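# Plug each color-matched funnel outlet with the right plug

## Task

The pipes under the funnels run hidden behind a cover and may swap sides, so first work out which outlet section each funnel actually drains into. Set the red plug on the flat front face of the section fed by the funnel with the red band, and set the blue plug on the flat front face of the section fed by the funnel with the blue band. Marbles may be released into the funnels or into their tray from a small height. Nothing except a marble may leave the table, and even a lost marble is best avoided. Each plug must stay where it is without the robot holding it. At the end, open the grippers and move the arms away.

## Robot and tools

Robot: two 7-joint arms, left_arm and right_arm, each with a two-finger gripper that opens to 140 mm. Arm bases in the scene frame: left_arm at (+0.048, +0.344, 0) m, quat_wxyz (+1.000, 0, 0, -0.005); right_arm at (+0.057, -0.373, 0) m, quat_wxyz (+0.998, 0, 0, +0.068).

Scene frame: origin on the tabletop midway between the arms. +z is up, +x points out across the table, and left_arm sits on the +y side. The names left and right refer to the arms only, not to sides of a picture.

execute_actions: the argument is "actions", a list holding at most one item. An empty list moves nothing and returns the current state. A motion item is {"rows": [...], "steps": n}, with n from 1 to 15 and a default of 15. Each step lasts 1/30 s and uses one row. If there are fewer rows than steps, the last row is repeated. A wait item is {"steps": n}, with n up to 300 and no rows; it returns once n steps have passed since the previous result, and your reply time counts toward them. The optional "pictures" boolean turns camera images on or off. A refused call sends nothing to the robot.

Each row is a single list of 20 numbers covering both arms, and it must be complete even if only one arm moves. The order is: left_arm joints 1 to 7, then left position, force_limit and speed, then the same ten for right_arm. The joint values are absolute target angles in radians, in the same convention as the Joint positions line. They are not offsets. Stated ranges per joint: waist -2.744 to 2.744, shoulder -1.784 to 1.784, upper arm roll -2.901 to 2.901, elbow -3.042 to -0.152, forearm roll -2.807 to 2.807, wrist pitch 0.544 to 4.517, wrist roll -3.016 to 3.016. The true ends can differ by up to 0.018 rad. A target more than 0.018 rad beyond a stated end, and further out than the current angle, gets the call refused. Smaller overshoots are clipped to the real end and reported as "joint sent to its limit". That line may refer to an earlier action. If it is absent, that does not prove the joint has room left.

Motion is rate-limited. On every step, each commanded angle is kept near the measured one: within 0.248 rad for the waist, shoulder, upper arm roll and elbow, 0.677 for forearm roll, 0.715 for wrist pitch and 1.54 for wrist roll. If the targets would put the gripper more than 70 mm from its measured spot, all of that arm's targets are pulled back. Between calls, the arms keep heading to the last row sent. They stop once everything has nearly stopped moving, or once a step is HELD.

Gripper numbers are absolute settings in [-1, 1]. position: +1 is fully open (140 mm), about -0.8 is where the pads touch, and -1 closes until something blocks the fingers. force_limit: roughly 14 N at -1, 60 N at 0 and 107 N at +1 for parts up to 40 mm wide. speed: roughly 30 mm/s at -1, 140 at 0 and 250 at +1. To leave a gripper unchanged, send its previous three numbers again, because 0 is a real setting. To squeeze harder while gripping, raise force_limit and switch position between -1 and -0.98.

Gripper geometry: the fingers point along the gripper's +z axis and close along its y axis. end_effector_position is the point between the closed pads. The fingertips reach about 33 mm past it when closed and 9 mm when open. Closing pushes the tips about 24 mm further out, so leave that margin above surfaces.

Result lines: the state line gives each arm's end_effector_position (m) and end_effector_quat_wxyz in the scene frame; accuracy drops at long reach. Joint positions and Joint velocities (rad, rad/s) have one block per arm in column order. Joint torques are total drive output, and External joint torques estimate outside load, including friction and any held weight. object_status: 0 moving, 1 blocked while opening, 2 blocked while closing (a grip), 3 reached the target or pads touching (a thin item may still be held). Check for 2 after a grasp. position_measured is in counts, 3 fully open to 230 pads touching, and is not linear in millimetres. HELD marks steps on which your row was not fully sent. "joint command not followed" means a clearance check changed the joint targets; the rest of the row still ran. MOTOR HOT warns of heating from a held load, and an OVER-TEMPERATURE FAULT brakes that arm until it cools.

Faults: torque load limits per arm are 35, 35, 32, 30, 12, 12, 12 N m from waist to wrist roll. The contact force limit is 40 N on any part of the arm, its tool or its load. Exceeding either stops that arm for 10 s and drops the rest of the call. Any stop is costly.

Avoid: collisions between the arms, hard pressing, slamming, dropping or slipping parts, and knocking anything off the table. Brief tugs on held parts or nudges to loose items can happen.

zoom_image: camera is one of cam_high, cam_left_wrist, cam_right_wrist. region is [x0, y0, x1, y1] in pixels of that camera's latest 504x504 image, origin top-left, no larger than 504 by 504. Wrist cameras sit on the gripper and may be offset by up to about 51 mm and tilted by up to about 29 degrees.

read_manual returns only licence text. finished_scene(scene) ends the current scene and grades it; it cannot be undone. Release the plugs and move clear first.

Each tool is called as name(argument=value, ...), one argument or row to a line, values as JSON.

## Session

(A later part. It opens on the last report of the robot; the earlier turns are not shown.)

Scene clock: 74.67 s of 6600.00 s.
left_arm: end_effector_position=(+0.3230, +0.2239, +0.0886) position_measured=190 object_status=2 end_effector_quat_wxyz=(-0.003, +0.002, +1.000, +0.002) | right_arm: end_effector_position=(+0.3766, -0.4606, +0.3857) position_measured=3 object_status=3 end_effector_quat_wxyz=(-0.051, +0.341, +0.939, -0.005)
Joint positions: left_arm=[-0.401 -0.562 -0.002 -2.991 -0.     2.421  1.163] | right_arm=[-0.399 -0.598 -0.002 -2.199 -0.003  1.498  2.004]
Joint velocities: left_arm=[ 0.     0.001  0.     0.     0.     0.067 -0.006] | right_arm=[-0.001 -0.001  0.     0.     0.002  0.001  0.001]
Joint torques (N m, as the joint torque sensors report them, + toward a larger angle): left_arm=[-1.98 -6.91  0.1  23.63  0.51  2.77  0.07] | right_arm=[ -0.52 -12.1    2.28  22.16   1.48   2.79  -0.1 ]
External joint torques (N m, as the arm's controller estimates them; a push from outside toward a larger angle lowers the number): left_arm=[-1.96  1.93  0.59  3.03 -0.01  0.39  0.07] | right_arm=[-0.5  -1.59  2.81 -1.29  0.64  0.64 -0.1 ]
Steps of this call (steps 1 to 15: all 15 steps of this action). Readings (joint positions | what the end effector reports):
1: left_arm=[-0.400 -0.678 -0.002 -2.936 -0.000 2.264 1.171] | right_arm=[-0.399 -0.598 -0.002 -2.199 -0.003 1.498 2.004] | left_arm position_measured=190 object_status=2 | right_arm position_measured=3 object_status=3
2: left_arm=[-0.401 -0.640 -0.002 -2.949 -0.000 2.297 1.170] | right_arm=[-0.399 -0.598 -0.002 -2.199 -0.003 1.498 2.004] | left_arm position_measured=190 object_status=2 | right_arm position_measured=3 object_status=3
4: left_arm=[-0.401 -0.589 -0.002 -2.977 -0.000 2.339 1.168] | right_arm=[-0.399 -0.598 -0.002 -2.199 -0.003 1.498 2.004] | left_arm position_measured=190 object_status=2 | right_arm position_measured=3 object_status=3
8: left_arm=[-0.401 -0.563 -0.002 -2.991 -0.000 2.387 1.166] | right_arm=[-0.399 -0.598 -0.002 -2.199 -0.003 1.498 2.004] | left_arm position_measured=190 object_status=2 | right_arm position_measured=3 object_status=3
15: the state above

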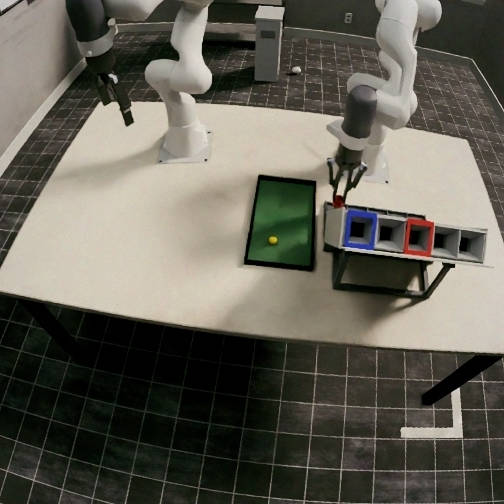

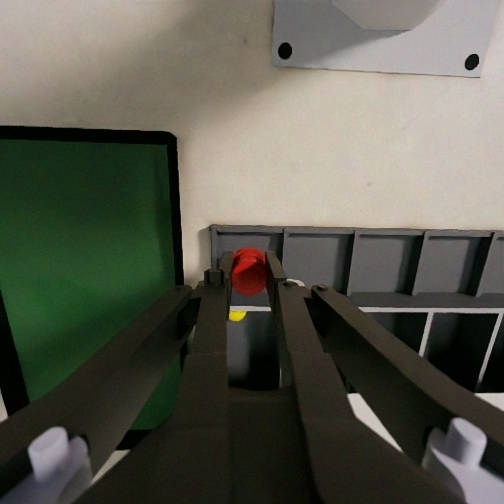

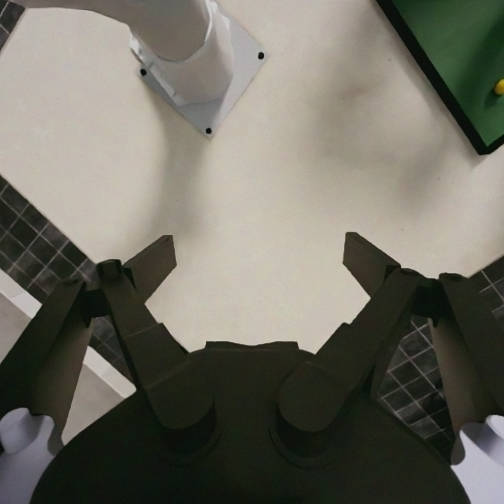

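execute_actions(
  actions=[
    {"rows":[[-0.403,-0.5,0,-3.01,0,2.52,1.157,-1,-0.4,-0.5,-0.4,-0.6,0,-2.2,0,1.5,2.0,1,0,0]],"steps":7},
  ],
  pictures=false,
)

execute_actions(
  actions=[
    {"rows":[[-0.403,-0.463,0,-3.0215,0,2.562,1.157,-1,-0.4,-0.5,-0.4,-0.6,0,-2.2,0,1.5,2.0,1,0,0]],"steps":12},
  ],
  pictures=false,
)

execute_actions(
  actions=[
    {"rows":[[-0.403,-0.463,0,-3.0215,0,2.562,1.157,-0.3,-0.4,-0.5,-0.4,-0.6,0,-2.2,0,1.5,2.0,1,0,0]],"steps":11},
  ],
  pictures=false,
)

execute_actions(
  actions=[
    {"rows":[[-0.403,-0.57,0,-2.987,0,2.39,1.157,-0.3,-0.4,-0.5,-0.4,-0.6,0,-2.2,0,1.5,2.0,1,0,0]],"steps":8},
  ],
  pictures=false,
)

execute_actions(
  actions=[
    {"rows":[[-0.403,-0.72,0,-2.92,0,2.18,1.3,-0.3,-0.4,-0.5,-0.4,-0.6,0,-2.2,0,1.5,2.0,1,0,0]],"steps":10},
  ],
  pictures=false,
)

execute_actions(
  actions=[
    {"rows":[[0.705,-0.68,0,-2.88,0,2.2,1.57,-0.2,-0.4,-0.5,-0.4,-0.6,0,-2.2,0,1.5,2.0,1,0,0]],"steps":15},
  ],
  pictures=false,
)

execute_actions(
  actions=[
    {"steps":6},
  ],
  pictures=false,
)

execute_actions(
  actions=[
    {"rows":[[0.705,-0.195,0,-2.54,0,2.35,1.57,-0.2,-0.4,-0.5,-0.4,-0.6,0,-2.2,0,1.5,2.0,1,0,0]],"steps":15},
  ],
  pictures=false,
)

execute_actions(
  actions=[
    {"steps":10},
  ],
)

Scene clock: 84.20 s of 6600.00 s.
left_arm: end_effector_position=(+0.3210, +0.2247, +0.0699) position_measured=190 object_status=2 end_effector_quat_wxyz=(-0.005, +0.001, +1.000, +0.003) | right_arm: end_effector_position=(+0.3766, -0.4606, +0.3857) position_measured=3 object_status=3 end_effector_quat_wxyz=(-0.051, +0.341, +0.939, -0.005)
Joint positions: left_arm=[-0.401 -0.504 -0.002 -3.01  -0.     2.495  1.161] | right_arm=[-0.399 -0.598 -0.002 -2.199 -0.003  1.498  2.004]
Joint velocities: left_arm=[ 0.     0.034 -0.    -0.005 -0.     0.128 -0.001] | right_arm=[ 0.001  0.    -0.    -0.    -0.     0.     0.   ]
Joint torques (N m, as the joint torque sensors report them, + toward a larger angle): left_arm=[-1.62 -8.12  0.55 22.83  0.55  2.82 -0.15] | right_arm=[ -1.04 -11.23   1.46  22.25   1.46   2.69  -0.01]
External joint torques (N m, as the arm's controller estimates them; a push from outside toward a larger angle lowers the number): left_arm=[-1.6   2.8   0.98  2.28  0.07  0.27 -0.15] | right_arm=[-1.07 -0.76  1.94 -1.19  0.62  0.54 -0.01]
Steps of this call (steps 1 to 30: the robot went on to your last target; steps 31 to 90: nothing new was sent; then 6.30 s passed at rest; steps 91 to 97: all 7 steps of this action). Readings (joint positions | what the end effector reports):
91: left_arm=[-0.401 -0.551 -0.002 -2.992 -0.000 2.448 1.161] | right_arm=[-0.399 -0.598 -0.002 -2.199 -0.003 1.498 2.004] | left_arm position_measured=190 object_status=2 | right_arm position_measured=3 object_status=3
92: left_arm=[-0.401 -0.535 -0.002 -2.996 -0.000 2.461 1.161] | right_arm=[-0.399 -0.598 -0.002 -2.199 -0.003 1.498 2.004] | left_arm position_measured=190 object_status=2 | right_arm position_measured=3 object_status=3
94: left_arm=[-0.401 -0.514 -0.002 -3.005 -0.000 2.479 1.161] | right_arm=[-0.399 -0.598 -0.002 -2.199 -0.003 1.498 2.004] | left_arm position_measured=190 object_status=2 | right_arm position_measured=3 object_status=3
97: the state above

Scene clock: 84.60 s of 6600.00 s.
left_arm: end_effector_position=(+0.3228, +0.2240, +0.0594) position_measured=190 object_status=2 end_effector_quat_wxyz=(-0.001, +0.001, +1.000, +0.001) | right_arm: end_effector_position=(+0.3766, -0.4606, +0.3857) position_measured=3 object_status=3 end_effector_quat_wxyz=(-0.051, +0.341, +0.939, -0.005)
Joint positions: left_arm=[-0.401 -0.466 -0.001 -3.021 -0.     2.553  1.161] | right_arm=[-0.399 -0.598 -0.002 -2.199 -0.003  1.498  2.004]
Joint velocities: left_arm=[ 0.     0.001  0.001  0.     0.002  0.037 -0.002] | right_arm=[-0.001 -0.001  0.001  0.     0.001 -0.    -0.   ]
Joint torques (N m, as the joint torque sensors report them, + toward a larger angle): left_arm=[-1.59 -8.62 -0.35 21.31  0.5   2.8  -0.02] | right_arm=[ -0.5  -11.94   2.19  22.93   1.46   2.82  -0.06]
External joint torques (N m, as the arm's controller estimates them; a push from outside toward a larger angle lowers the number): left_arm=[-1.62  1.78  0.02  2.41  0.06  0.41 -0.02] | right_arm=[-0.5  -1.45  2.69 -0.5   0.62  0.67 -0.06]
Steps of this call (steps 1 to 12: all 12 steps of this action). Readings (joint positions | what the end effector reports):
1: left_arm=[-0.401 -0.496 -0.001 -3.011 -0.000 2.507 1.161] | right_arm=[-0.399 -0.598 -0.002 -2.199 -0.003 1.498 2.004] | left_arm position_measured=190 object_status=2 | right_arm position_measured=3 object_status=3
2: left_arm=[-0.401 -0.486 -0.001 -3.013 -0.000 2.517 1.161] | right_arm=[-0.399 -0.598 -0.002 -2.199 -0.003 1.498 2.004] | left_arm position_measured=190 object_status=2 | right_arm position_measured=3 object_status=3
4: left_arm=[-0.401 -0.473 -0.001 -3.018 -0.000 2.530 1.161] | right_arm=[-0.399 -0.598 -0.002 -2.199 -0.003 1.498 2.004] | left_arm position_measured=190 object_status=2 | right_arm position_measured=3 object_status=3
8: left_arm=[-0.401 -0.466 -0.001 -3.021 -0.000 2.545 1.161] | right_arm=[-0.399 -0.598 -0.002 -2.199 -0.003 1.498 2.004] | left_arm position_measured=190 object_status=2 | right_arm position_measured=3 object_status=3
12: the state above

Scene clock: 84.97 s of 6600.00 s.
left_arm: end_effector_position=(+0.3244, +0.2232, +0.0599) position_measured=167 object_status=0 end_effector_quat_wxyz=(+0.001, +0.001, +1.000, -0.000) | right_arm: end_effector_position=(+0.3766, -0.4606, +0.3857) position_measured=3 object_status=3 end_effector_quat_wxyz=(-0.051, +0.341, +0.939, -0.005)
Joint positions: left_arm=[-0.401 -0.465 -0.001 -3.021 -0.     2.559  1.161] | right_arm=[-0.399 -0.598 -0.002 -2.199 -0.003  1.498  2.004]
Joint velocities: left_arm=[-0.002  0.    -0.     0.003 -0.001  0.006  0.   ] | right_arm=[ 0.     0.002 -0.001 -0.     0.001 -0.001 -0.   ]
Joint torques (N m, as the joint torque sensors report them, + toward a larger angle): left_arm=[-1.33 -8.42 -0.08 20.63  0.44  2.9  -0.11] | right_arm=[ -0.32 -11.18   2.11  21.81   1.58   2.74   0.05]
External joint torques (N m, as the arm's controller estimates them; a push from outside toward a larger angle lowers the number): left_arm=[-1.31  2.1   0.34  1.54  0.    0.45 -0.11] | right_arm=[-0.3  -0.79  2.65 -1.62  0.74  0.59  0.05]
Steps of this call (steps 1 to 11: all 11 steps of this action). Readings (joint positions | what the end effector reports):
1: left_arm=[-0.401 -0.465 -0.001 -3.021 -0.000 2.554 1.161] | right_arm=[-0.399 -0.598 -0.002 -2.199 -0.003 1.498 2.004] | left_arm position_measured=190 object_status=0 | right_arm position_measured=3 object_status=3
2: left_arm=[-0.401 -0.465 -0.001 -3.021 -0.000 2.555 1.161] | right_arm=[-0.399 -0.598 -0.002 -2.199 -0.003 1.498 2.004] | left_arm position_measured=190 object_status=0 | right_arm position_measured=3 object_status=3
4: left_arm=[-0.401 -0.465 -0.001 -3.021 -0.000 2.556 1.161] | right_arm=[-0.399 -0.598 -0.002 -2.199 -0.003 1.498 2.004] | left_arm position_measured=177 object_status=0 | right_arm position_measured=3 object_status=3
8: left_arm=[-0.401 -0.465 -0.001 -3.021 -0.000 2.558 1.161] | right_arm=[-0.399 -0.598 -0.002 -2.199 -0.003 1.498 2.004] | left_arm position_measured=167 object_status=0 | right_arm position_measured=3 object_status=3
11: the state above

Scene clock: 85.23 s of 6600.00 s.
left_arm: end_effector_position=(+0.3284, +0.2215, +0.0924) position_measured=167 object_status=3 end_effector_quat_wxyz=(+0.004, +0.001, +1.000, -0.001) | right_arm: end_effector_position=(+0.3766, -0.4606, +0.3857) position_measured=3 object_status=3 end_effector_quat_wxyz=(-0.051, +0.341, +0.939, -0.005)
Joint positions: left_arm=[-0.401 -0.567 -0.001 -2.987 -0.     2.428  1.161] | right_arm=[-0.399 -0.598 -0.002 -2.199 -0.003  1.498  2.004]
Joint velocities: left_arm=[ 0.    -0.022 -0.    -0.     0.001 -0.216  0.   ] | right_arm=[ 0.001 -0.001 -0.001  0.001 -0.001  0.     0.001]
Joint torques (N m, as the joint torque sensors report them, + toward a larger angle): left_arm=[-1.59 -9.44 -0.05 21.78  0.59  1.98 -0.15] | right_arm=[ -0.66 -10.91   1.65  21.5    1.63   2.79   0.01]
External joint torques (N m, as the arm's controller estimates them; a push from outside toward a larger angle lowers the number): left_arm=[-1.54 -1.16  0.47  1.45  0.05 -0.49 -0.15] | right_arm=[-0.65 -0.43  2.18 -2.    0.79  0.63  0.01]
Steps of this call (steps 1 to 8: all 8 steps of this action). Readings (joint positions | what the end effector reports):
1: left_arm=[-0.401 -0.484 -0.001 -3.018 -0.000 2.528 1.161] | right_arm=[-0.399 -0.598 -0.002 -2.199 -0.003 1.498 2.004] | left_arm position_measured=167 object_status=0 | right_arm position_measured=3 object_status=3
2: left_arm=[-0.401 -0.511 -0.001 -3.011 -0.000 2.503 1.161] | right_arm=[-0.399 -0.598 -0.002 -2.199 -0.003 1.498 2.004] | left_arm position_measured=167 object_status=0 | right_arm position_measured=3 object_status=3
4: left_arm=[-0.401 -0.548 -0.001 -2.994 -0.000 2.468 1.161] | right_arm=[-0.399 -0.598 -0.002 -2.199 -0.003 1.498 2.004] | left_arm position_measured=167 object_status=3 | right_arm position_measured=3 object_status=3
8: the state above

Scene clock: 85.57 s of 6600.00 s.
left_arm: end_effector_position=(+0.3287, +0.2214, +0.1487) position_measured=167 object_status=3 end_effector_quat_wxyz=(+0.008, +0.046, +0.999, -0.003) | right_arm: end_effector_position=(+0.3766, -0.4606, +0.3857) position_measured=3 object_status=3 end_effector_quat_wxyz=(-0.051, +0.341, +0.939, -0.005)
Joint positions: left_arm=[-0.401 -0.717 -0.001 -2.919 -0.     2.218  1.251] | right_arm=[-0.399 -0.598 -0.002 -2.199 -0.003  1.498  2.004]
Joint velocities: left_arm=[-0.    -0.    -0.001 -0.004  0.001 -0.218  0.152] | right_arm=[-0.    -0.    -0.001 -0.    -0.001  0.     0.   ]
Joint torques (N m, as the joint torque sensors report them, + toward a larger angle): left_arm=[-1.92 -7.27  0.72 24.66  0.64  1.91  0.37] | right_arm=[ -0.27 -11.35   1.58  21.58   1.59   2.69  -0.02]
External joint torques (N m, as the arm's controller estimates them; a push from outside toward a larger angle lowers the number): left_arm=[-1.89 -1.08  1.34  1.5  -0.01 -0.64  0.37] | right_arm=[-0.27 -0.93  2.09 -1.84  0.75  0.54 -0.02]
Steps of this call (steps 1 to 10: all 10 steps of this action). Readings (joint positions | what the end effector reports):
1: left_arm=[-0.401 -0.593 -0.001 -2.980 -0.000 2.382 1.174] | right_arm=[-0.399 -0.598 -0.002 -2.199 -0.003 1.498 2.004] | left_arm position_measured=167 object_status=3 | right_arm position_measured=3 object_status=3
2: left_arm=[-0.401 -0.633 -0.001 -2.965 -0.000 2.344 1.187] | right_arm=[-0.399 -0.598 -0.002 -2.199 -0.003 1.498 2.004] | left_arm position_measured=167 object_status=3 | right_arm position_measured=3 object_status=3
4: left_arm=[-0.401 -0.689 -0.001 -2.933 -0.000 2.294 1.208] | right_arm=[-0.399 -0.598 -0.002 -2.199 -0.003 1.498 2.004] | left_arm position_measured=167 object_status=3 | right_arm position_measured=3 object_status=3
8: left_arm=[-0.401 -0.717 -0.001 -2.918 -0.000 2.236 1.239] | right_arm=[-0.399 -0.598 -0.002 -2.199 -0.003 1.498 2.004] | left_arm position_measured=167 object_status=3 | right_arm position_measured=3 object_status=3
10: the state above

Scene clock: 86.07 s of 6600.00 s.
left_arm: end_effector_position=(+0.3066, +0.5244, +0.1547) position_measured=154 object_status=3 end_effector_quat_wxyz=(+0.005, -0.337, +0.941, -0.000) | right_arm: end_effector_position=(+0.3766, -0.4606, +0.3857) position_measured=3 object_status=3 end_effector_quat_wxyz=(-0.051, +0.341, +0.939, -0.005)
Joint positions: left_arm=[ 0.617 -0.683  0.004 -2.879 -0.001  2.206  1.493] | right_arm=[-0.399 -0.598 -0.002 -2.199 -0.003  1.498  2.004]
Joint velocities: left_arm=[ 1.236  0.005  0.085 -0.    -0.001 -0.018  0.241] | right_arm=[ 0.001 -0.     0.    -0.    -0.     0.     0.   ]
Joint torques (N m, as the joint torque sensors report them, + toward a larger angle): left_arm=[-7.62 -4.93 -7.39 24.35  0.75  1.94  0.33] | right_arm=[ -0.34 -11.56   1.87  22.72   1.47   2.74  -0.09]
External joint torques (N m, as the arm's controller estimates them; a push from outside toward a larger angle lowers the number): left_arm=[ 2.42  2.29  0.69  1.73  0.19 -0.41  0.34] | right_arm=[-0.38 -1.11  2.33 -0.73  0.63  0.59 -0.09]
Steps of this call (steps 1 to 15: all 15 steps of this action). Readings (joint positions | what the end effector reports):
1: left_arm=[-0.348 -0.710 -0.012 -2.911 -0.001 2.214 1.278] | right_arm=[-0.399 -0.598 -0.002 -2.199 -0.003 1.498 2.004] | left_arm position_measured=167 object_status=0 | right_arm position_measured=3 object_status=3
2: left_arm=[-0.277 -0.701 -0.010 -2.901 -0.001 2.213 1.305] | right_arm=[-0.399 -0.598 -0.002 -2.199 -0.003 1.498 2.004] | left_arm position_measured=163 object_status=0 | right_arm position_measured=3 object_status=3
4: left_arm=[-0.136 -0.691 -0.006 -2.889 -0.001 2.211 1.351] | right_arm=[-0.399 -0.598 -0.002 -2.199 -0.003 1.498 2.004] | left_arm position_measured=155 object_status=0 | right_arm position_measured=3 object_status=3
8: left_arm=[0.146 -0.685 -0.002 -2.881 -0.001 2.209 1.420] | right_arm=[-0.399 -0.598 -0.002 -2.199 -0.003 1.498 2.004] | left_arm position_measured=154 object_status=0 | right_arm position_measured=3 object_status=3
15: the state above

Scene clock: 86.27 s of 6600.00 s.
left_arm: end_effector_position=(+0.2906, +0.5440, +0.1543) position_measured=154 object_status=3 end_effector_quat_wxyz=(+0.004, -0.359, +0.934, -0.000) | right_arm: end_effector_position=(+0.3766, -0.4606, +0.3857) position_measured=3 object_status=3 end_effector_quat_wxyz=(-0.051, +0.341, +0.939, -0.005)
Joint positions: left_arm=[ 0.698 -0.683  0.004 -2.879 -0.001  2.204  1.528] | right_arm=[-0.399 -0.598 -0.002 -2.199 -0.003  1.498  2.004]
Joint velocities: left_arm=[ 0.072  0.    -0.018  0.001 -0.002 -0.007  0.124] | right_arm=[ 0.    -0.    -0.001 -0.001  0.001 -0.     0.   ]
Joint torques (N m, as the joint torque sensors report them, + toward a larger angle): left_arm=[ 0.28 -5.56 -1.32 23.9   0.75  2.09  0.39] | right_arm=[ -1.39 -10.56   1.73  21.67   1.44   2.77  -0.12]
External joint torques (N m, as the arm's controller estimates them; a push from outside toward a larger angle lowers the number): left_arm=[ 0.84  1.79 -0.32  0.82  0.1  -0.35  0.39] | right_arm=[-1.31 -0.05  2.34 -1.79  0.62  0.62 -0.12]
Steps of this call (steps 1 to 6: the robot went on to your last target). Readings (joint positions | what the end effector reports):
1: left_arm=[0.650 -0.683 0.006 -2.879 -0.001 2.206 1.501] | right_arm=[-0.399 -0.598 -0.002 -2.199 -0.003 1.498 2.004] | left_arm position_measured=154 object_status=3 | right_arm position_measured=3 object_status=3
2: left_arm=[0.670 -0.683 0.006 -2.879 -0.001 2.205 1.508] | right_arm=[-0.399 -0.598 -0.002 -2.199 -0.003 1.498 2.004] | left_arm position_measured=154 object_status=3 | right_arm position_measured=3 object_status=3
4: left_arm=[0.690 -0.683 0.005 -2.879 -0.001 2.204 1.519] | right_arm=[-0.399 -0.598 -0.002 -2.199 -0.003 1.498 2.004] | left_arm position_measured=154 object_status=3 | right_arm position_measured=3 object_status=3
6: the state above

Scene clock: 86.77 s of 6600.00 s.
left_arm: end_effector_position=(+0.3820, +0.6219, +0.1287) position_measured=154 object_status=3 end_effector_quat_wxyz=(-0.006, -0.347, +0.938, -0.003) | right_arm: end_effector_position=(+0.3766, -0.4606, +0.3857) position_measured=3 object_status=3 end_effector_quat_wxyz=(-0.051, +0.341, +0.939, -0.005)
Joint positions: left_arm=[ 0.703 -0.196  0.001 -2.545 -0.001  2.336  1.557] | right_arm=[-0.399 -0.598 -0.002 -2.199 -0.003  1.498  2.004]
Joint velocities: left_arm=[ 0.002 -0.001 -0.     0.054 -0.     0.071  0.031] | right_arm=[-0.002 -0.001 -0.001  0.     0.     0.001  0.   ]
Joint torques (N m, as the joint torque sensors report them, + toward a larger angle): left_arm=[  0.56 -21.7   -1.03  23.32   0.85   2.72   0.5 ] | right_arm=[ -1.02 -11.15   1.36  22.02   1.54   2.75  -0.01]
External joint torques (N m, as the arm's controller estimates them; a push from outside toward a larger angle lowers the number): left_arm=[ 0.56  0.97 -0.83  2.15  0.27  0.42  0.5 ] | right_arm=[-0.94 -0.61  1.97 -1.46  0.72  0.59 -0.01]
Steps of this call (steps 1 to 15: all 15 steps of this action). Readings (joint positions | what the end effector reports):
1: left_arm=[0.699 -0.653 0.004 -2.851 -0.001 2.211 1.531] | right_arm=[-0.399 -0.598 -0.002 -2.199 -0.003 1.498 2.004] | left_arm position_measured=154 object_status=3 | right_arm position_measured=3 object_status=3
2: left_arm=[0.700 -0.608 0.004 -2.807 -0.001 2.224 1.532] | right_arm=[-0.399 -0.598 -0.002 -2.199 -0.003 1.498 2.004] | left_arm position_measured=154 object_status=3 | right_arm position_measured=3 object_status=3
4: left_arm=[0.700 -0.514 0.003 -2.712 -0.001 2.249 1.536] | right_arm=[-0.399 -0.598 -0.002 -2.199 -0.003 1.498 2.004] | left_arm position_measured=154 object_status=3 | right_arm position_measured=3 object_status=3
8: left_arm=[0.702 -0.271 0.002 -2.564 -0.001 2.309 1.547] | right_arm=[-0.399 -0.598 -0.002 -2.199 -0.003 1.498 2.004] | left_arm position_measured=154 object_status=3 | right_arm position_measured=3 object_status=3
15: the state above

Scene clock: 87.10 s of 6600.00 s.
left_arm: end_effector_position=(+0.3860, +0.6253, +0.1312) position_measured=154 object_status=3 end_effector_quat_wxyz=(+0.001, -0.344, +0.939, -0.000) | right_arm: end_effector_position=(+0.3766, -0.4606, +0.3857) position_measured=3 object_status=3 end_effector_quat_wxyz=(-0.051, +0.341, +0.939, -0.005)
Joint positions: left_arm=[ 0.703 -0.196  0.001 -2.541 -0.001  2.346  1.563] | right_arm=[-0.399 -0.598 -0.002 -2.199 -0.003  1.498  2.004]
Joint velocities: left_arm=[-0.     0.    -0.    -0.    -0.     0.009  0.011] | right_arm=[ 0.    -0.     0.001 -0.001  0.     0.001  0.001]
Joint torques (N m, as the joint torque sensors report them, + toward a larger angle): left_arm=[  1.2  -21.93  -0.67  24.53   0.71   2.74   0.36] | right_arm=[ -1.26 -11.22   1.79  22.     1.5    2.79  -0.04]
External joint torques (N m, as the arm's controller estimates them; a push from outside toward a larger angle lowers the number): left_arm=[ 1.18  0.56 -0.5   2.94  0.13  0.34  0.36] | right_arm=[-1.24 -0.7   2.31 -1.49  0.66  0.63 -0.04]
Steps of this call (steps 1 to 10: the robot went on to your last target). Readings (joint positions | what the end effector reports):
1: left_arm=[0.703 -0.196 0.001 -2.544 -0.001 2.338 1.558] | right_arm=[-0.399 -0.598 -0.002 -2.199 -0.003 1.498 2.004] | left_arm position_measured=154 object_status=3 | right_arm position_measured=3 object_status=3
2: left_arm=[0.703 -0.196 0.001 -2.542 -0.001 2.340 1.559] | right_arm=[-0.399 -0.598 -0.002 -2.199 -0.003 1.498 2.004] | left_arm position_measured=154 object_status=3 | right_arm position_measured=3 object_status=3
4: left_arm=[0.703 -0.196 0.001 -2.542 -0.001 2.343 1.560] | right_arm=[-0.399 -0.598 -0.002 -2.199 -0.003 1.498 2.004] | left_arm position_measured=154 object_status=3 | right_arm position_measured=3 object_status=3
8: left_arm=[0.703 -0.196 0.001 -2.541 -0.001 2.345 1.562] | right_arm=[-0.399 -0.598 -0.002 -2.199 -0.003 1.498 2.004] | left_arm position_measured=154 object_status=3 | right_arm position_measured=3 object_status=3
10: the state above

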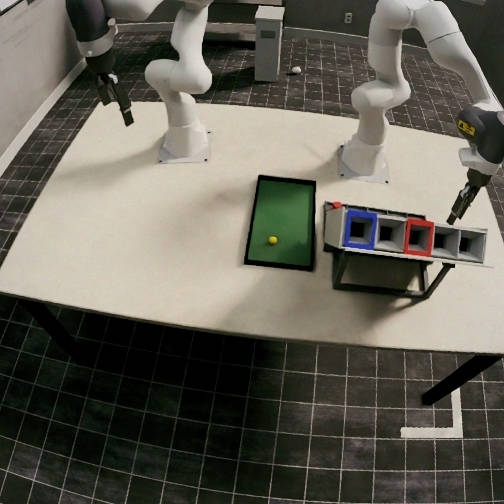

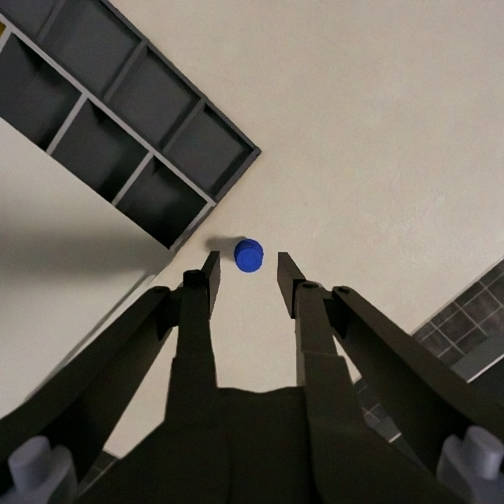

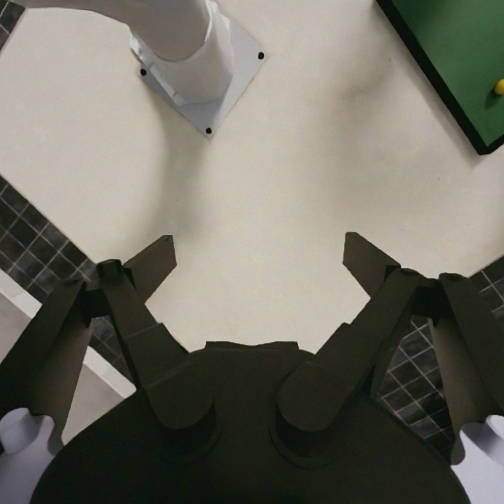

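execute_actions(
  actions=[
    {"rows":[[0.705,-0.1,0,-2.555,0,2.48,1.57,-0.2,-0.4,-0.5,-0.4,-0.6,0,-2.2,0,1.5,2.0,1,0,0]],"steps":10},
  ],
  pictures=false,
)

execute_actions(
  actions=[
    {"rows":[[0.705,-0.05,0,-2.566,0,2.55,1.57,-0.2,-0.4,-0.5,-0.4,-0.6,0,-2.2,0,1.5,2.0,1,0,0]],"steps":6},
  ],
  pictures=false,
)

execute_actions(
  actions=[
    {"rows":[[0.705,0.001,0,-2.576,0,2.58,1.57,-0.2,-0.4,-0.5,-0.4,-0.6,0,-2.2,0,1.5,2.0,1,0,0]],"steps":12},
  ],
  pictures=false,
)

execute_actions(
  actions=[
    {"rows":[[0.705,0.001,0,-2.576,0,2.58,1.57,-1,-0.4,-0.5,-0.4,-0.6,0,-2.2,0,1.5,2.0,1,0,0]],"steps":15},
  ],
  pictures=false,
)

execute_actions(
  actions=[
    {"steps":4},
  ],
  pictures=false,
)

execute_actions(
  actions=[
    {"rows":[[0.705,-0.24,0,-2.57,0,2.32,1.57,-1,-0.4,-0.5,-0.4,-0.6,0,-2.2,0,1.5,2.0,1,0,0]],"steps":12},
  ],
  pictures=false,
)

execute_actions(
  actions=[
    {"rows":[[0.6,-0.72,0,-2.93,0,2.19,1.41,-1,-0.4,-0.5,-0.4,-0.6,0,-2.2,0,1.5,2.0,1,0,0]],"steps":13},
  ],
  pictures=false,
)

execute_actions(
  actions=[
    {"rows":[[-0.155,-0.7055,0,-2.947,0,2.195,1.41,-1,-0.4,-0.5,-0.4,-0.6,0,-2.2,0,1.5,2.0,1,0,0]],"steps":15},
  ],
  pictures=false,
)

execute_actions(
  actions=[
    {"steps":5},
  ],
  pictures=false,
)

execute_actions(
  actions=[
    {"rows":[[-0.155,-0.58,0,-2.999,0,2.38,1.41,-1,-0.4,-0.5,-0.4,-0.6,0,-2.2,0,1.5,2.0,1,0,0]],"steps":15},
  ],
)

Scene clock: 99.80 s of 6600.00 s.
left_arm: end_effector_position=(+0.3906, +0.6293, +0.0924) position_measured=154 object_status=3 end_effector_quat_wxyz=(+0.001, -0.343, +0.939, +0.000) | right_arm: end_effector_position=(+0.3766, -0.4606, +0.3857) position_measured=3 object_status=3 end_effector_quat_wxyz=(-0.051, +0.341, +0.939, -0.005)
Joint positions: left_arm=[ 0.703 -0.101  0.001 -2.557 -0.001  2.458  1.566] | right_arm=[-0.399 -0.598 -0.002 -2.199 -0.003  1.498  2.004]
Joint velocities: left_arm=[ 0.     0.001 -0.     0.006  0.     0.117 -0.   ] | right_arm=[-0.     0.     0.     0.     0.     0.    -0.001]
Joint torques (N m, as the joint torque sensors report them, + toward a larger angle): left_arm=[  0.82 -23.93  -2.    22.55   0.68   2.77   0.39] | right_arm=[ -0.51 -10.49   2.75  21.94   1.56   2.72   0.03]
External joint torques (N m, as the arm's controller estimates them; a push from outside toward a larger angle lowers the number): left_arm=[ 0.78  0.56 -1.94  2.43  0.16  0.42  0.39] | right_arm=[-0.48 -0.08  3.29 -1.49  0.72  0.57  0.03]
Steps of this call (steps 1 to 30: the robot went on to your last target; steps 31 to 90: nothing new was sent; then 9.37 s passed at rest; steps 91 to 100: all 10 steps of this action). Readings (joint positions | what the end effector reports):
91: left_arm=[0.703 -0.182 0.001 -2.540 -0.001 2.370 1.566] | right_arm=[-0.399 -0.598 -0.002 -2.199 -0.003 1.498 2.004] | left_arm position_measured=154 object_status=3 | right_arm position_measured=3 object_status=3
92: left_arm=[0.703 -0.159 0.001 -2.540 -0.001 2.391 1.566] | right_arm=[-0.399 -0.598 -0.002 -2.199 -0.003 1.498 2.004] | left_arm position_measured=154 object_status=3 | right_arm position_measured=3 object_status=3
94: left_arm=[0.703 -0.122 0.001 -2.550 -0.001 2.419 1.566] | right_arm=[-0.399 -0.598 -0.002 -2.199 -0.003 1.498 2.004] | left_arm position_measured=154 object_status=3 | right_arm position_measured=3 object_status=3
98: left_arm=[0.703 -0.101 0.001 -2.557 -0.001 2.449 1.566] | right_arm=[-0.399 -0.598 -0.002 -2.199 -0.003 1.498 2.004] | left_arm position_measured=154 object_status=3 | right_arm position_measured=3 object_status=3
100: the state above

Scene clock: 100.00 s of 6600.00 s.
left_arm: end_effector_position=(+0.3926, +0.6310, +0.0734) position_measured=154 object_status=3 end_effector_quat_wxyz=(+0.004, -0.343, +0.939, +0.001) | right_arm: end_effector_position=(+0.3766, -0.4606, +0.3857) position_measured=3 object_status=3 end_effector_quat_wxyz=(-0.051, +0.341, +0.939, -0.005)
Joint positions: left_arm=[ 0.703 -0.054  0.001 -2.566 -0.001  2.52   1.566] | right_arm=[-0.399 -0.598 -0.002 -2.199 -0.003  1.498  2.004]
Joint velocities: left_arm=[ 0.001  0.072 -0.001 -0.026  0.002  0.153  0.001] | right_arm=[-0.     0.001  0.     0.001 -0.    -0.001  0.   ]
Joint torques (N m, as the joint torque sensors report them, + toward a larger angle): left_arm=[  1.08 -27.78  -1.25  22.27   0.57   3.18   0.34] | right_arm=[ -0.81 -11.3    2.14  22.56   1.64   2.77   0.07]
External joint torques (N m, as the arm's controller estimates them; a push from outside toward a larger angle lowers the number): left_arm=[ 1.1   0.63 -1.18  0.72  0.07  0.42  0.34] | right_arm=[-0.79 -0.8   2.67 -0.95  0.8   0.61  0.07]
Steps of this call (steps 1 to 6: all 6 steps of this action). Readings (joint positions | what the end effector reports):
1: left_arm=[0.703 -0.094 0.001 -2.556 -0.001 2.474 1.566] | right_arm=[-0.399 -0.598 -0.002 -2.199 -0.003 1.498 2.004] | left_arm position_measured=154 object_status=3 | right_arm position_measured=3 object_status=3
2: left_arm=[0.703 -0.082 0.001 -2.557 -0.001 2.488 1.566] | right_arm=[-0.399 -0.598 -0.002 -2.199 -0.003 1.498 2.004] | left_arm position_measured=154 object_status=3 | right_arm position_measured=3 object_status=3
4: left_arm=[0.703 -0.063 0.001 -2.562 -0.001 2.507 1.566] | right_arm=[-0.399 -0.598 -0.002 -2.199 -0.003 1.498 2.004] | left_arm position_measured=154 object_status=3 | right_arm position_measured=3 object_status=3
6: the state above

Scene clock: 100.40 s of 6600.00 s.
left_arm: end_effector_position=(+0.3892, +0.6283, +0.0501) position_measured=154 object_status=3 end_effector_quat_wxyz=(-0.002, -0.343, +0.939, -0.001) | right_arm: end_effector_position=(+0.3766, -0.4606, +0.3857) position_measured=3 object_status=3 end_effector_quat_wxyz=(-0.051, +0.341, +0.939, -0.005)
Joint positions: left_arm=[ 0.703 -0.     0.001 -2.577 -0.001  2.572  1.566] | right_arm=[-0.399 -0.598 -0.002 -2.199 -0.003  1.498  2.004]
Joint velocities: left_arm=[-0.    -0.001  0.002  0.001 -0.     0.035  0.001] | right_arm=[-0.001  0.001  0.     0.     0.001 -0.001  0.001]
Joint torques (N m, as the joint torque sensors report them, + toward a larger angle): left_arm=[  1.33 -26.    -1.45  20.8    0.51   2.78   0.35] | right_arm=[ -0.64 -11.83   1.55  21.24   1.51   2.77  -0.02]
External joint torques (N m, as the arm's controller estimates them; a push from outside toward a larger angle lowers the number): left_arm=[ 1.25  0.54 -1.53  2.06  0.07  0.38  0.35] | right_arm=[-0.61 -1.4   2.09 -2.22  0.67  0.61 -0.02]
Steps of this call (steps 1 to 12: all 12 steps of this action). Readings (joint positions | what the end effector reports):
1: left_arm=[0.703 -0.045 0.001 -2.566 -0.001 2.531 1.566] | right_arm=[-0.399 -0.598 -0.002 -2.199 -0.003 1.498 2.004] | left_arm position_measured=154 object_status=3 | right_arm position_measured=3 object_status=3
2: left_arm=[0.703 -0.032 0.001 -2.567 -0.001 2.540 1.566] | right_arm=[-0.399 -0.598 -0.002 -2.199 -0.003 1.498 2.004] | left_arm position_measured=154 object_status=3 | right_arm position_measured=3 object_status=3
4: left_arm=[0.703 -0.011 0.001 -2.573 -0.001 2.552 1.566] | right_arm=[-0.399 -0.598 -0.002 -2.199 -0.003 1.498 2.004] | left_arm position_measured=154 object_status=3 | right_arm position_measured=3 object_status=3
8: left_arm=[0.703 -0.000 0.001 -2.577 -0.001 2.564 1.566] | right_arm=[-0.399 -0.598 -0.002 -2.199 -0.003 1.498 2.004] | left_arm position_measured=154 object_status=3 | right_arm position_measured=3 object_status=3
12: the state above

Scene clock: 100.90 s of 6600.00 s.
left_arm: end_effector_position=(+0.3905, +0.6293, +0.0506) position_measured=191 object_status=2 end_effector_quat_wxyz=(+0.000, -0.343, +0.939, -0.000) | right_arm: end_effector_position=(+0.3766, -0.4606, +0.3857) position_measured=3 object_status=3 end_effector_quat_wxyz=(-0.051, +0.341, +0.939, -0.005)
Joint positions: left_arm=[ 0.703 -0.     0.001 -2.576 -0.001  2.576  1.566] | right_arm=[-0.399 -0.598 -0.002 -2.199 -0.003  1.498  2.004]
Joint velocities: left_arm=[ 0.     0.002  0.    -0.    -0.    -0.002 -0.   ] | right_arm=[ 0.002  0.001 -0.001 -0.     0.     0.001  0.001]
Joint torques (N m, as the joint torque sensors report them, + toward a larger angle): left_arm=[  1.71 -25.93  -0.93  20.27   0.52   2.9    0.37] | right_arm=[ -0.24 -10.83   2.45  21.99   1.5    2.77   0.03]
External joint torques (N m, as the arm's controller estimates them; a push from outside toward a larger angle lowers the number): left_arm=[ 1.71  0.47 -0.93  1.62  0.08  0.5   0.37] | right_arm=[-0.27 -0.45  2.93 -1.41  0.66  0.62  0.03]
Steps of this call (steps 1 to 15: all 15 steps of this action). Readings (joint positions | what the end effector reports):
1: left_arm=[0.703 -0.000 0.001 -2.577 -0.001 2.573 1.566] | right_arm=[-0.399 -0.598 -0.002 -2.199 -0.003 1.498 2.004] | left_arm position_measured=154 object_status=0 | right_arm position_measured=3 object_status=3
2: left_arm=[0.703 -0.000 0.001 -2.577 -0.001 2.573 1.566] | right_arm=[-0.399 -0.598 -0.002 -2.199 -0.003 1.498 2.004] | left_arm position_measured=158 object_status=0 | right_arm position_measured=3 object_status=3
4: left_arm=[0.703 -0.000 0.001 -2.577 -0.001 2.575 1.566] | right_arm=[-0.399 -0.598 -0.002 -2.199 -0.003 1.498 2.004] | left_arm position_measured=167 object_status=0 | right_arm position_measured=3 object_status=3
8: left_arm=[0.703 -0.000 0.001 -2.577 -0.001 2.576 1.566] | right_arm=[-0.399 -0.598 -0.002 -2.199 -0.003 1.498 2.004] | left_arm position_measured=186 object_status=0 | right_arm position_measured=3 object_status=3
15: the state above

Scene clock: 101.03 s of 6600.00 s.
left_arm: end_effector_position=(+0.3905, +0.6293, +0.0506) position_measured=191 object_status=2 end_effector_quat_wxyz=(+0.000, -0.343, +0.939, -0.000) | right_arm: end_effector_position=(+0.3766, -0.4606, +0.3857) position_measured=3 object_status=3 end_effector_quat_wxyz=(-0.051, +0.341, +0.939, -0.005)
Joint positions: left_arm=[ 0.703 -0.     0.001 -2.576 -0.001  2.576  1.566] | right_arm=[-0.399 -0.598 -0.002 -2.199 -0.003  1.498  2.004]
Joint velocities: left_arm=[ 0.    -0.001 -0.    -0.    -0.001 -0.001 -0.001] | right_arm=[-0.001  0.001 -0.001  0.001  0.001 -0.001 -0.002]
Joint torques (N m, as the joint torque sensors report them, + toward a larger angle): left_arm=[  2.1  -25.92  -0.85  20.4    0.63   3.01   0.29] | right_arm=[ -0.83 -11.4    2.43  22.18   1.46   2.83   0.03]
External joint torques (N m, as the arm's controller estimates them; a push from outside toward a larger angle lowers the number): left_arm=[ 2.14  0.57 -0.82  1.71  0.19  0.6   0.29] | right_arm=[-0.76 -0.97  3.02 -1.26  0.63  0.68  0.03]
Steps of this call (steps 1 to 4: the robot went on to your last target). Readings (joint positions | what the end effector reports):
1: left_arm=[0.703 -0.000 0.001 -2.576 -0.001 2.576 1.566] | right_arm=[-0.399 -0.598 -0.002 -2.199 -0.003 1.498 2.004] | left_arm position_measured=191 object_status=2 | right_arm position_measured=3 object_status=3
2: left_arm=[0.703 -0.000 0.001 -2.576 -0.001 2.576 1.566] | right_arm=[-0.399 -0.598 -0.002 -2.199 -0.003 1.498 2.004] | left_arm position_measured=191 object_status=2 | right_arm position_measured=3 object_status=3
4: the state above

Scene clock: 101.43 s of 6600.00 s.
left_arm: end_effector_position=(+0.3829, +0.6228, +0.1397) position_measured=191 object_status=2 end_effector_quat_wxyz=(+0.011, -0.343, +0.939, +0.003) | right_arm: end_effector_position=(+0.3766, -0.4606, +0.3857) position_measured=3 object_status=3 end_effector_quat_wxyz=(-0.051, +0.341, +0.939, -0.005)
Joint positions: left_arm=[ 0.703 -0.241  0.001 -2.568 -0.001  2.349  1.566] | right_arm=[-0.399 -0.598 -0.002 -2.199 -0.003  1.498  2.004]
Joint velocities: left_arm=[ 0.001  0.001 -0.001 -0.033  0.002 -0.17   0.001] | right_arm=[ 0.    -0.    -0.    -0.001  0.    -0.    -0.   ]
Joint torques (N m, as the joint torque sensors report them, + toward a larger angle): left_arm=[  1.37 -19.92  -1.19  23.93   0.76   2.3    0.34] | right_arm=[ -0.14 -10.85   2.24  22.04   1.48   2.79   0.03]
External joint torques (N m, as the arm's controller estimates them; a push from outside toward a larger angle lowers the number): left_arm=[ 1.38  1.76 -0.94  1.32  0.15 -0.34  0.34] | right_arm=[-0.12 -0.45  2.78 -1.34  0.64  0.65  0.03]
Steps of this call (steps 1 to 12: all 12 steps of this action). Readings (joint positions | what the end effector reports):
1: left_arm=[0.703 -0.026 0.001 -2.583 -0.001 2.540 1.566] | right_arm=[-0.399 -0.598 -0.002 -2.199 -0.003 1.498 2.004] | left_arm position_measured=191 object_status=2 | right_arm position_measured=3 object_status=3
2: left_arm=[0.703 -0.077 0.001 -2.588 -0.001 2.502 1.566] | right_arm=[-0.399 -0.598 -0.002 -2.199 -0.003 1.498 2.004] | left_arm position_measured=191 object_status=2 | right_arm position_measured=3 object_status=3
4: left_arm=[0.703 -0.173 0.001 -2.576 -0.001 2.444 1.566] | right_arm=[-0.399 -0.598 -0.002 -2.199 -0.003 1.498 2.004] | left_arm position_measured=191 object_status=2 | right_arm position_measured=3 object_status=3
8: left_arm=[0.703 -0.239 0.001 -2.562 -0.001 2.382 1.566] | right_arm=[-0.399 -0.598 -0.002 -2.199 -0.003 1.498 2.004] | left_arm position_measured=191 object_status=2 | right_arm position_measured=3 object_status=3
12: the state above

Scene clock: 101.87 s of 6600.00 s.
left_arm: end_effector_position=(+0.2977, +0.5125, +0.1446) position_measured=191 object_status=2 end_effector_quat_wxyz=(+0.000, -0.344, +0.939, -0.000) | right_arm: end_effector_position=(+0.3766, -0.4606, +0.3857) position_measured=3 object_status=3 end_effector_quat_wxyz=(-0.051, +0.341, +0.939, -0.005)
Joint positions: left_arm=[ 0.603 -0.712 -0.    -2.923 -0.001  2.211  1.461] | right_arm=[-0.399 -0.598 -0.002 -2.199 -0.003  1.498  2.004]
Joint velocities: left_arm=[-0.014 -0.087  0.001 -0.079 -0.001 -0.112 -0.157] | right_arm=[ 0.001  0.    -0.002  0.001  0.001  0.001  0.001]
Joint torques (N m, as the joint torque sensors report them, + toward a larger angle): left_arm=[-1.88 -5.55 -0.92 24.7   0.8   2.09 -0.09] | right_arm=[ -1.12 -10.86   1.93  21.6    1.48   2.68  -0.05]
External joint torques (N m, as the arm's controller estimates them; a push from outside toward a larger angle lowers the number): left_arm=[-2.   -0.53 -0.38  1.65  0.12 -0.38 -0.09] | right_arm=[-1.09 -0.4   2.48 -1.89  0.64  0.52 -0.05]
Steps of this call (steps 1 to 13: all 13 steps of this action). Readings (joint positions | what the end effector reports):
1: left_arm=[0.692 -0.267 0.005 -2.597 -0.001 2.341 1.559] | right_arm=[-0.399 -0.598 -0.002 -2.199 -0.003 1.498 2.004] | left_arm position_measured=191 object_status=2 | right_arm position_measured=3 object_status=3
2: left_arm=[0.678 -0.307 0.005 -2.639 -0.001 2.327 1.551] | right_arm=[-0.399 -0.598 -0.002 -2.199 -0.003 1.498 2.004] | left_arm position_measured=191 object_status=2 | right_arm position_measured=3 object_status=3
4: left_arm=[0.652 -0.393 0.002 -2.725 -0.001 2.302 1.537] | right_arm=[-0.399 -0.598 -0.002 -2.199 -0.003 1.498 2.004] | left_arm position_measured=191 object_status=2 | right_arm position_measured=3 object_status=3
8: left_arm=[0.612 -0.636 -0.000 -2.890 -0.001 2.241 1.496] | right_arm=[-0.399 -0.598 -0.002 -2.199 -0.003 1.498 2.004] | left_arm position_measured=191 object_status=2 | right_arm position_measured=3 object_status=3
13: the state above

Scene clock: 102.37 s of 6600.00 s.
left_arm: end_effector_position=(+0.3298, +0.2994, +0.1324) position_measured=191 object_status=2 end_effector_quat_wxyz=(-0.019, +0.006, +1.000, +0.004) | right_arm: end_effector_position=(+0.3766, -0.4606, +0.3857) position_measured=3 object_status=3 end_effector_quat_wxyz=(-0.051, +0.341, +0.939, -0.005)
Joint positions: left_arm=[-0.146 -0.708 -0.004 -2.946 -0.     2.199  1.423] | right_arm=[-0.399 -0.598 -0.002 -2.199 -0.003  1.498  2.004]
Joint velocities: left_arm=[-0.096  0.001  0.016 -0.007 -0.001 -0.01  -0.031] | right_arm=[-0.001 -0.    -0.001 -0.001 -0.001 -0.    -0.   ]
Joint torques (N m, as the joint torque sensors report them, + toward a larger angle): left_arm=[-0.68 -4.64  0.27 24.02  0.52  1.97 -0.13] | right_arm=[ -0.56 -11.55   1.98  22.46   1.53   2.76   0.03]
External joint torques (N m, as the arm's controller estimates them; a push from outside toward a larger angle lowers the number): left_arm=[-1.34  1.54  0.43  1.33 -0.13 -0.37 -0.14] | right_arm=[-0.53 -1.14  2.53 -0.95  0.69  0.62  0.03]
Steps of this call (steps 1 to 15: all 15 steps of this action). Readings (joint positions | what the end effector reports):
1: left_arm=[0.549 -0.713 0.011 -2.927 -0.000 2.210 1.457] | right_arm=[-0.399 -0.598 -0.002 -2.199 -0.003 1.498 2.004] | left_arm position_measured=191 object_status=2 | right_arm position_measured=3 object_status=3
2: left_arm=[0.476 -0.712 0.009 -2.932 -0.000 2.208 1.453] | right_arm=[-0.399 -0.598 -0.002 -2.199 -0.003 1.498 2.004] | left_arm position_measured=191 object_status=2 | right_arm position_measured=3 object_status=3
4: left_arm=[0.326 -0.709 0.005 -2.939 -0.000 2.205 1.446] | right_arm=[-0.399 -0.598 -0.002 -2.199 -0.003 1.498 2.004] | left_arm position_measured=191 object_status=2 | right_arm position_measured=3 object_status=3
8: left_arm=[0.017 -0.708 0.001 -2.943 -0.000 2.202 1.435] | right_arm=[-0.399 -0.598 -0.002 -2.199 -0.003 1.498 2.004] | left_arm position_measured=191 object_status=2 | right_arm position_measured=3 object_status=3
15: the state above

Scene clock: 102.53 s of 6600.00 s.
left_arm: end_effector_position=(+0.3290, +0.2979, +0.1321) position_measured=191 object_status=2 end_effector_quat_wxyz=(-0.020, +0.006, +1.000, +0.004) | right_arm: end_effector_position=(+0.3766, -0.4606, +0.3857) position_measured=3 object_status=3 end_effector_quat_wxyz=(-0.051, +0.341, +0.939, -0.005)
Joint positions: left_arm=[-0.152 -0.708 -0.002 -2.946 -0.     2.198  1.419] | right_arm=[-0.399 -0.598 -0.002 -2.199 -0.003  1.498  2.004]
Joint velocities: left_arm=[-0.009 -0.     0.003 -0.001 -0.001 -0.003 -0.018] | right_arm=[ 0.     0.001 -0.002  0.     0.     0.    -0.002]
Joint torques (N m, as the joint torque sensors report them, + toward a larger angle): left_arm=[-1.59 -4.18 -0.64 24.24  0.54  1.92  0.  ] | right_arm=[ -0.04 -11.75   1.71  21.92   1.48   2.76  -0.04]
External joint torques (N m, as the arm's controller estimates them; a push from outside toward a larger angle lowers the number): left_arm=[-1.62  1.92 -0.06  1.68 -0.1  -0.4   0.  ] | right_arm=[-0.01 -1.31  2.28 -1.52  0.65  0.61 -0.04]
Steps of this call (steps 1 to 5: the robot went on to your last target). Readings (joint positions | what the end effector reports):
1: left_arm=[-0.148 -0.708 -0.003 -2.946 -0.000 2.199 1.422] | right_arm=[-0.399 -0.598 -0.002 -2.199 -0.003 1.498 2.004] | left_arm position_measured=191 object_status=2 | right_arm position_measured=3 object_status=3
2: left_arm=[-0.150 -0.708 -0.003 -2.946 -0.000 2.198 1.422] | right_arm=[-0.399 -0.598 -0.002 -2.199 -0.003 1.498 2.004] | left_arm position_measured=191 object_status=2 | right_arm position_measured=3 object_status=3
4: left_arm=[-0.152 -0.708 -0.002 -2.946 -0.000 2.198 1.420] | right_arm=[-0.399 -0.598 -0.002 -2.199 -0.003 1.498 2.004] | left_arm position_measured=191 object_status=2 | right_arm position_measured=3 object_status=3
5: the state above

Scene clock: 103.03 s of 6600.00 s.
left_arm: end_effector_position=(+0.3272, +0.2980, +0.0868) position_measured=191 object_status=2 end_effector_quat_wxyz=(-0.025, +0.004, +1.000, +0.004) | right_arm: end_effector_position=(+0.3766, -0.4606, +0.3857) position_measured=3 object_status=3 end_effector_quat_wxyz=(-0.051, +0.341, +0.939, -0.005)
Joint positions: left_arm=[-0.153 -0.583 -0.002 -3.    -0.     2.368  1.415] | right_arm=[-0.399 -0.598 -0.002 -2.199 -0.003  1.498  2.004]
Joint velocities: left_arm=[ 0.     0.    -0.001 -0.001  0.001  0.059 -0.004] | right_arm=[-0.    -0.001 -0.     0.001 -0.001  0.     0.001]
Joint torques (N m, as the joint torque sensors report them, + toward a larger angle): left_arm=[-1.98 -6.04  0.24 23.37  0.48  2.66 -0.08] | right_arm=[ -0.62 -11.95   1.55  21.83   1.58   2.69  -0.06]
External joint torques (N m, as the arm's controller estimates them; a push from outside toward a larger angle lowers the number): left_arm=[-1.97  2.15  0.75  2.78 -0.06  0.39 -0.08] | right_arm=[-0.6  -1.38  2.07 -1.69  0.74  0.53 -0.06]
Steps of this call (steps 1 to 15: all 15 steps of this action). Readings (joint positions | what the end effector reports):
1: left_arm=[-0.152 -0.686 -0.002 -2.951 -0.000 2.231 1.419] | right_arm=[-0.399 -0.598 -0.002 -2.199 -0.003 1.498 2.004] | left_arm position_measured=191 object_status=2 | right_arm position_measured=3 object_status=3
2: left_arm=[-0.152 -0.652 -0.002 -2.962 -0.000 2.259 1.418] | right_arm=[-0.399 -0.598 -0.002 -2.199 -0.003 1.498 2.004] | left_arm position_measured=191 object_status=2 | right_arm position_measured=3 object_status=3
4: left_arm=[-0.153 -0.606 -0.002 -2.987 -0.000 2.296 1.417] | right_arm=[-0.399 -0.598 -0.002 -2.199 -0.003 1.498 2.004] | left_arm position_measured=191 object_status=2 | right_arm position_measured=3 object_status=3
8: left_arm=[-0.153 -0.583 -0.002 -3.000 -0.000 2.338 1.416] | right_arm=[-0.399 -0.598 -0.002 -2.199 -0.003 1.498 2.004] | left_arm position_measured=191 object_status=2 | right_arm position_measured=3 object_status=3
15: the state above

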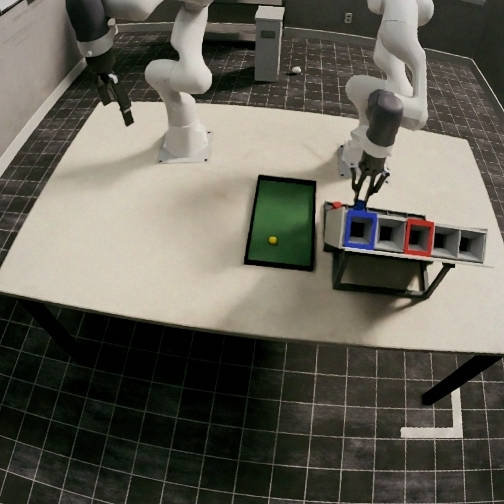

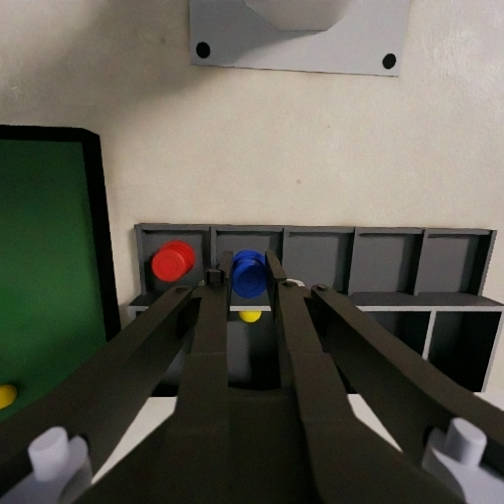

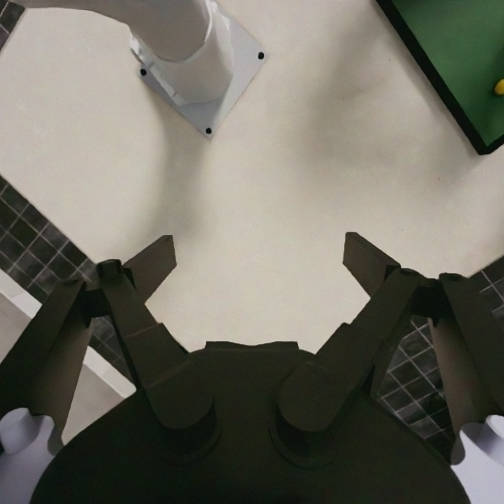

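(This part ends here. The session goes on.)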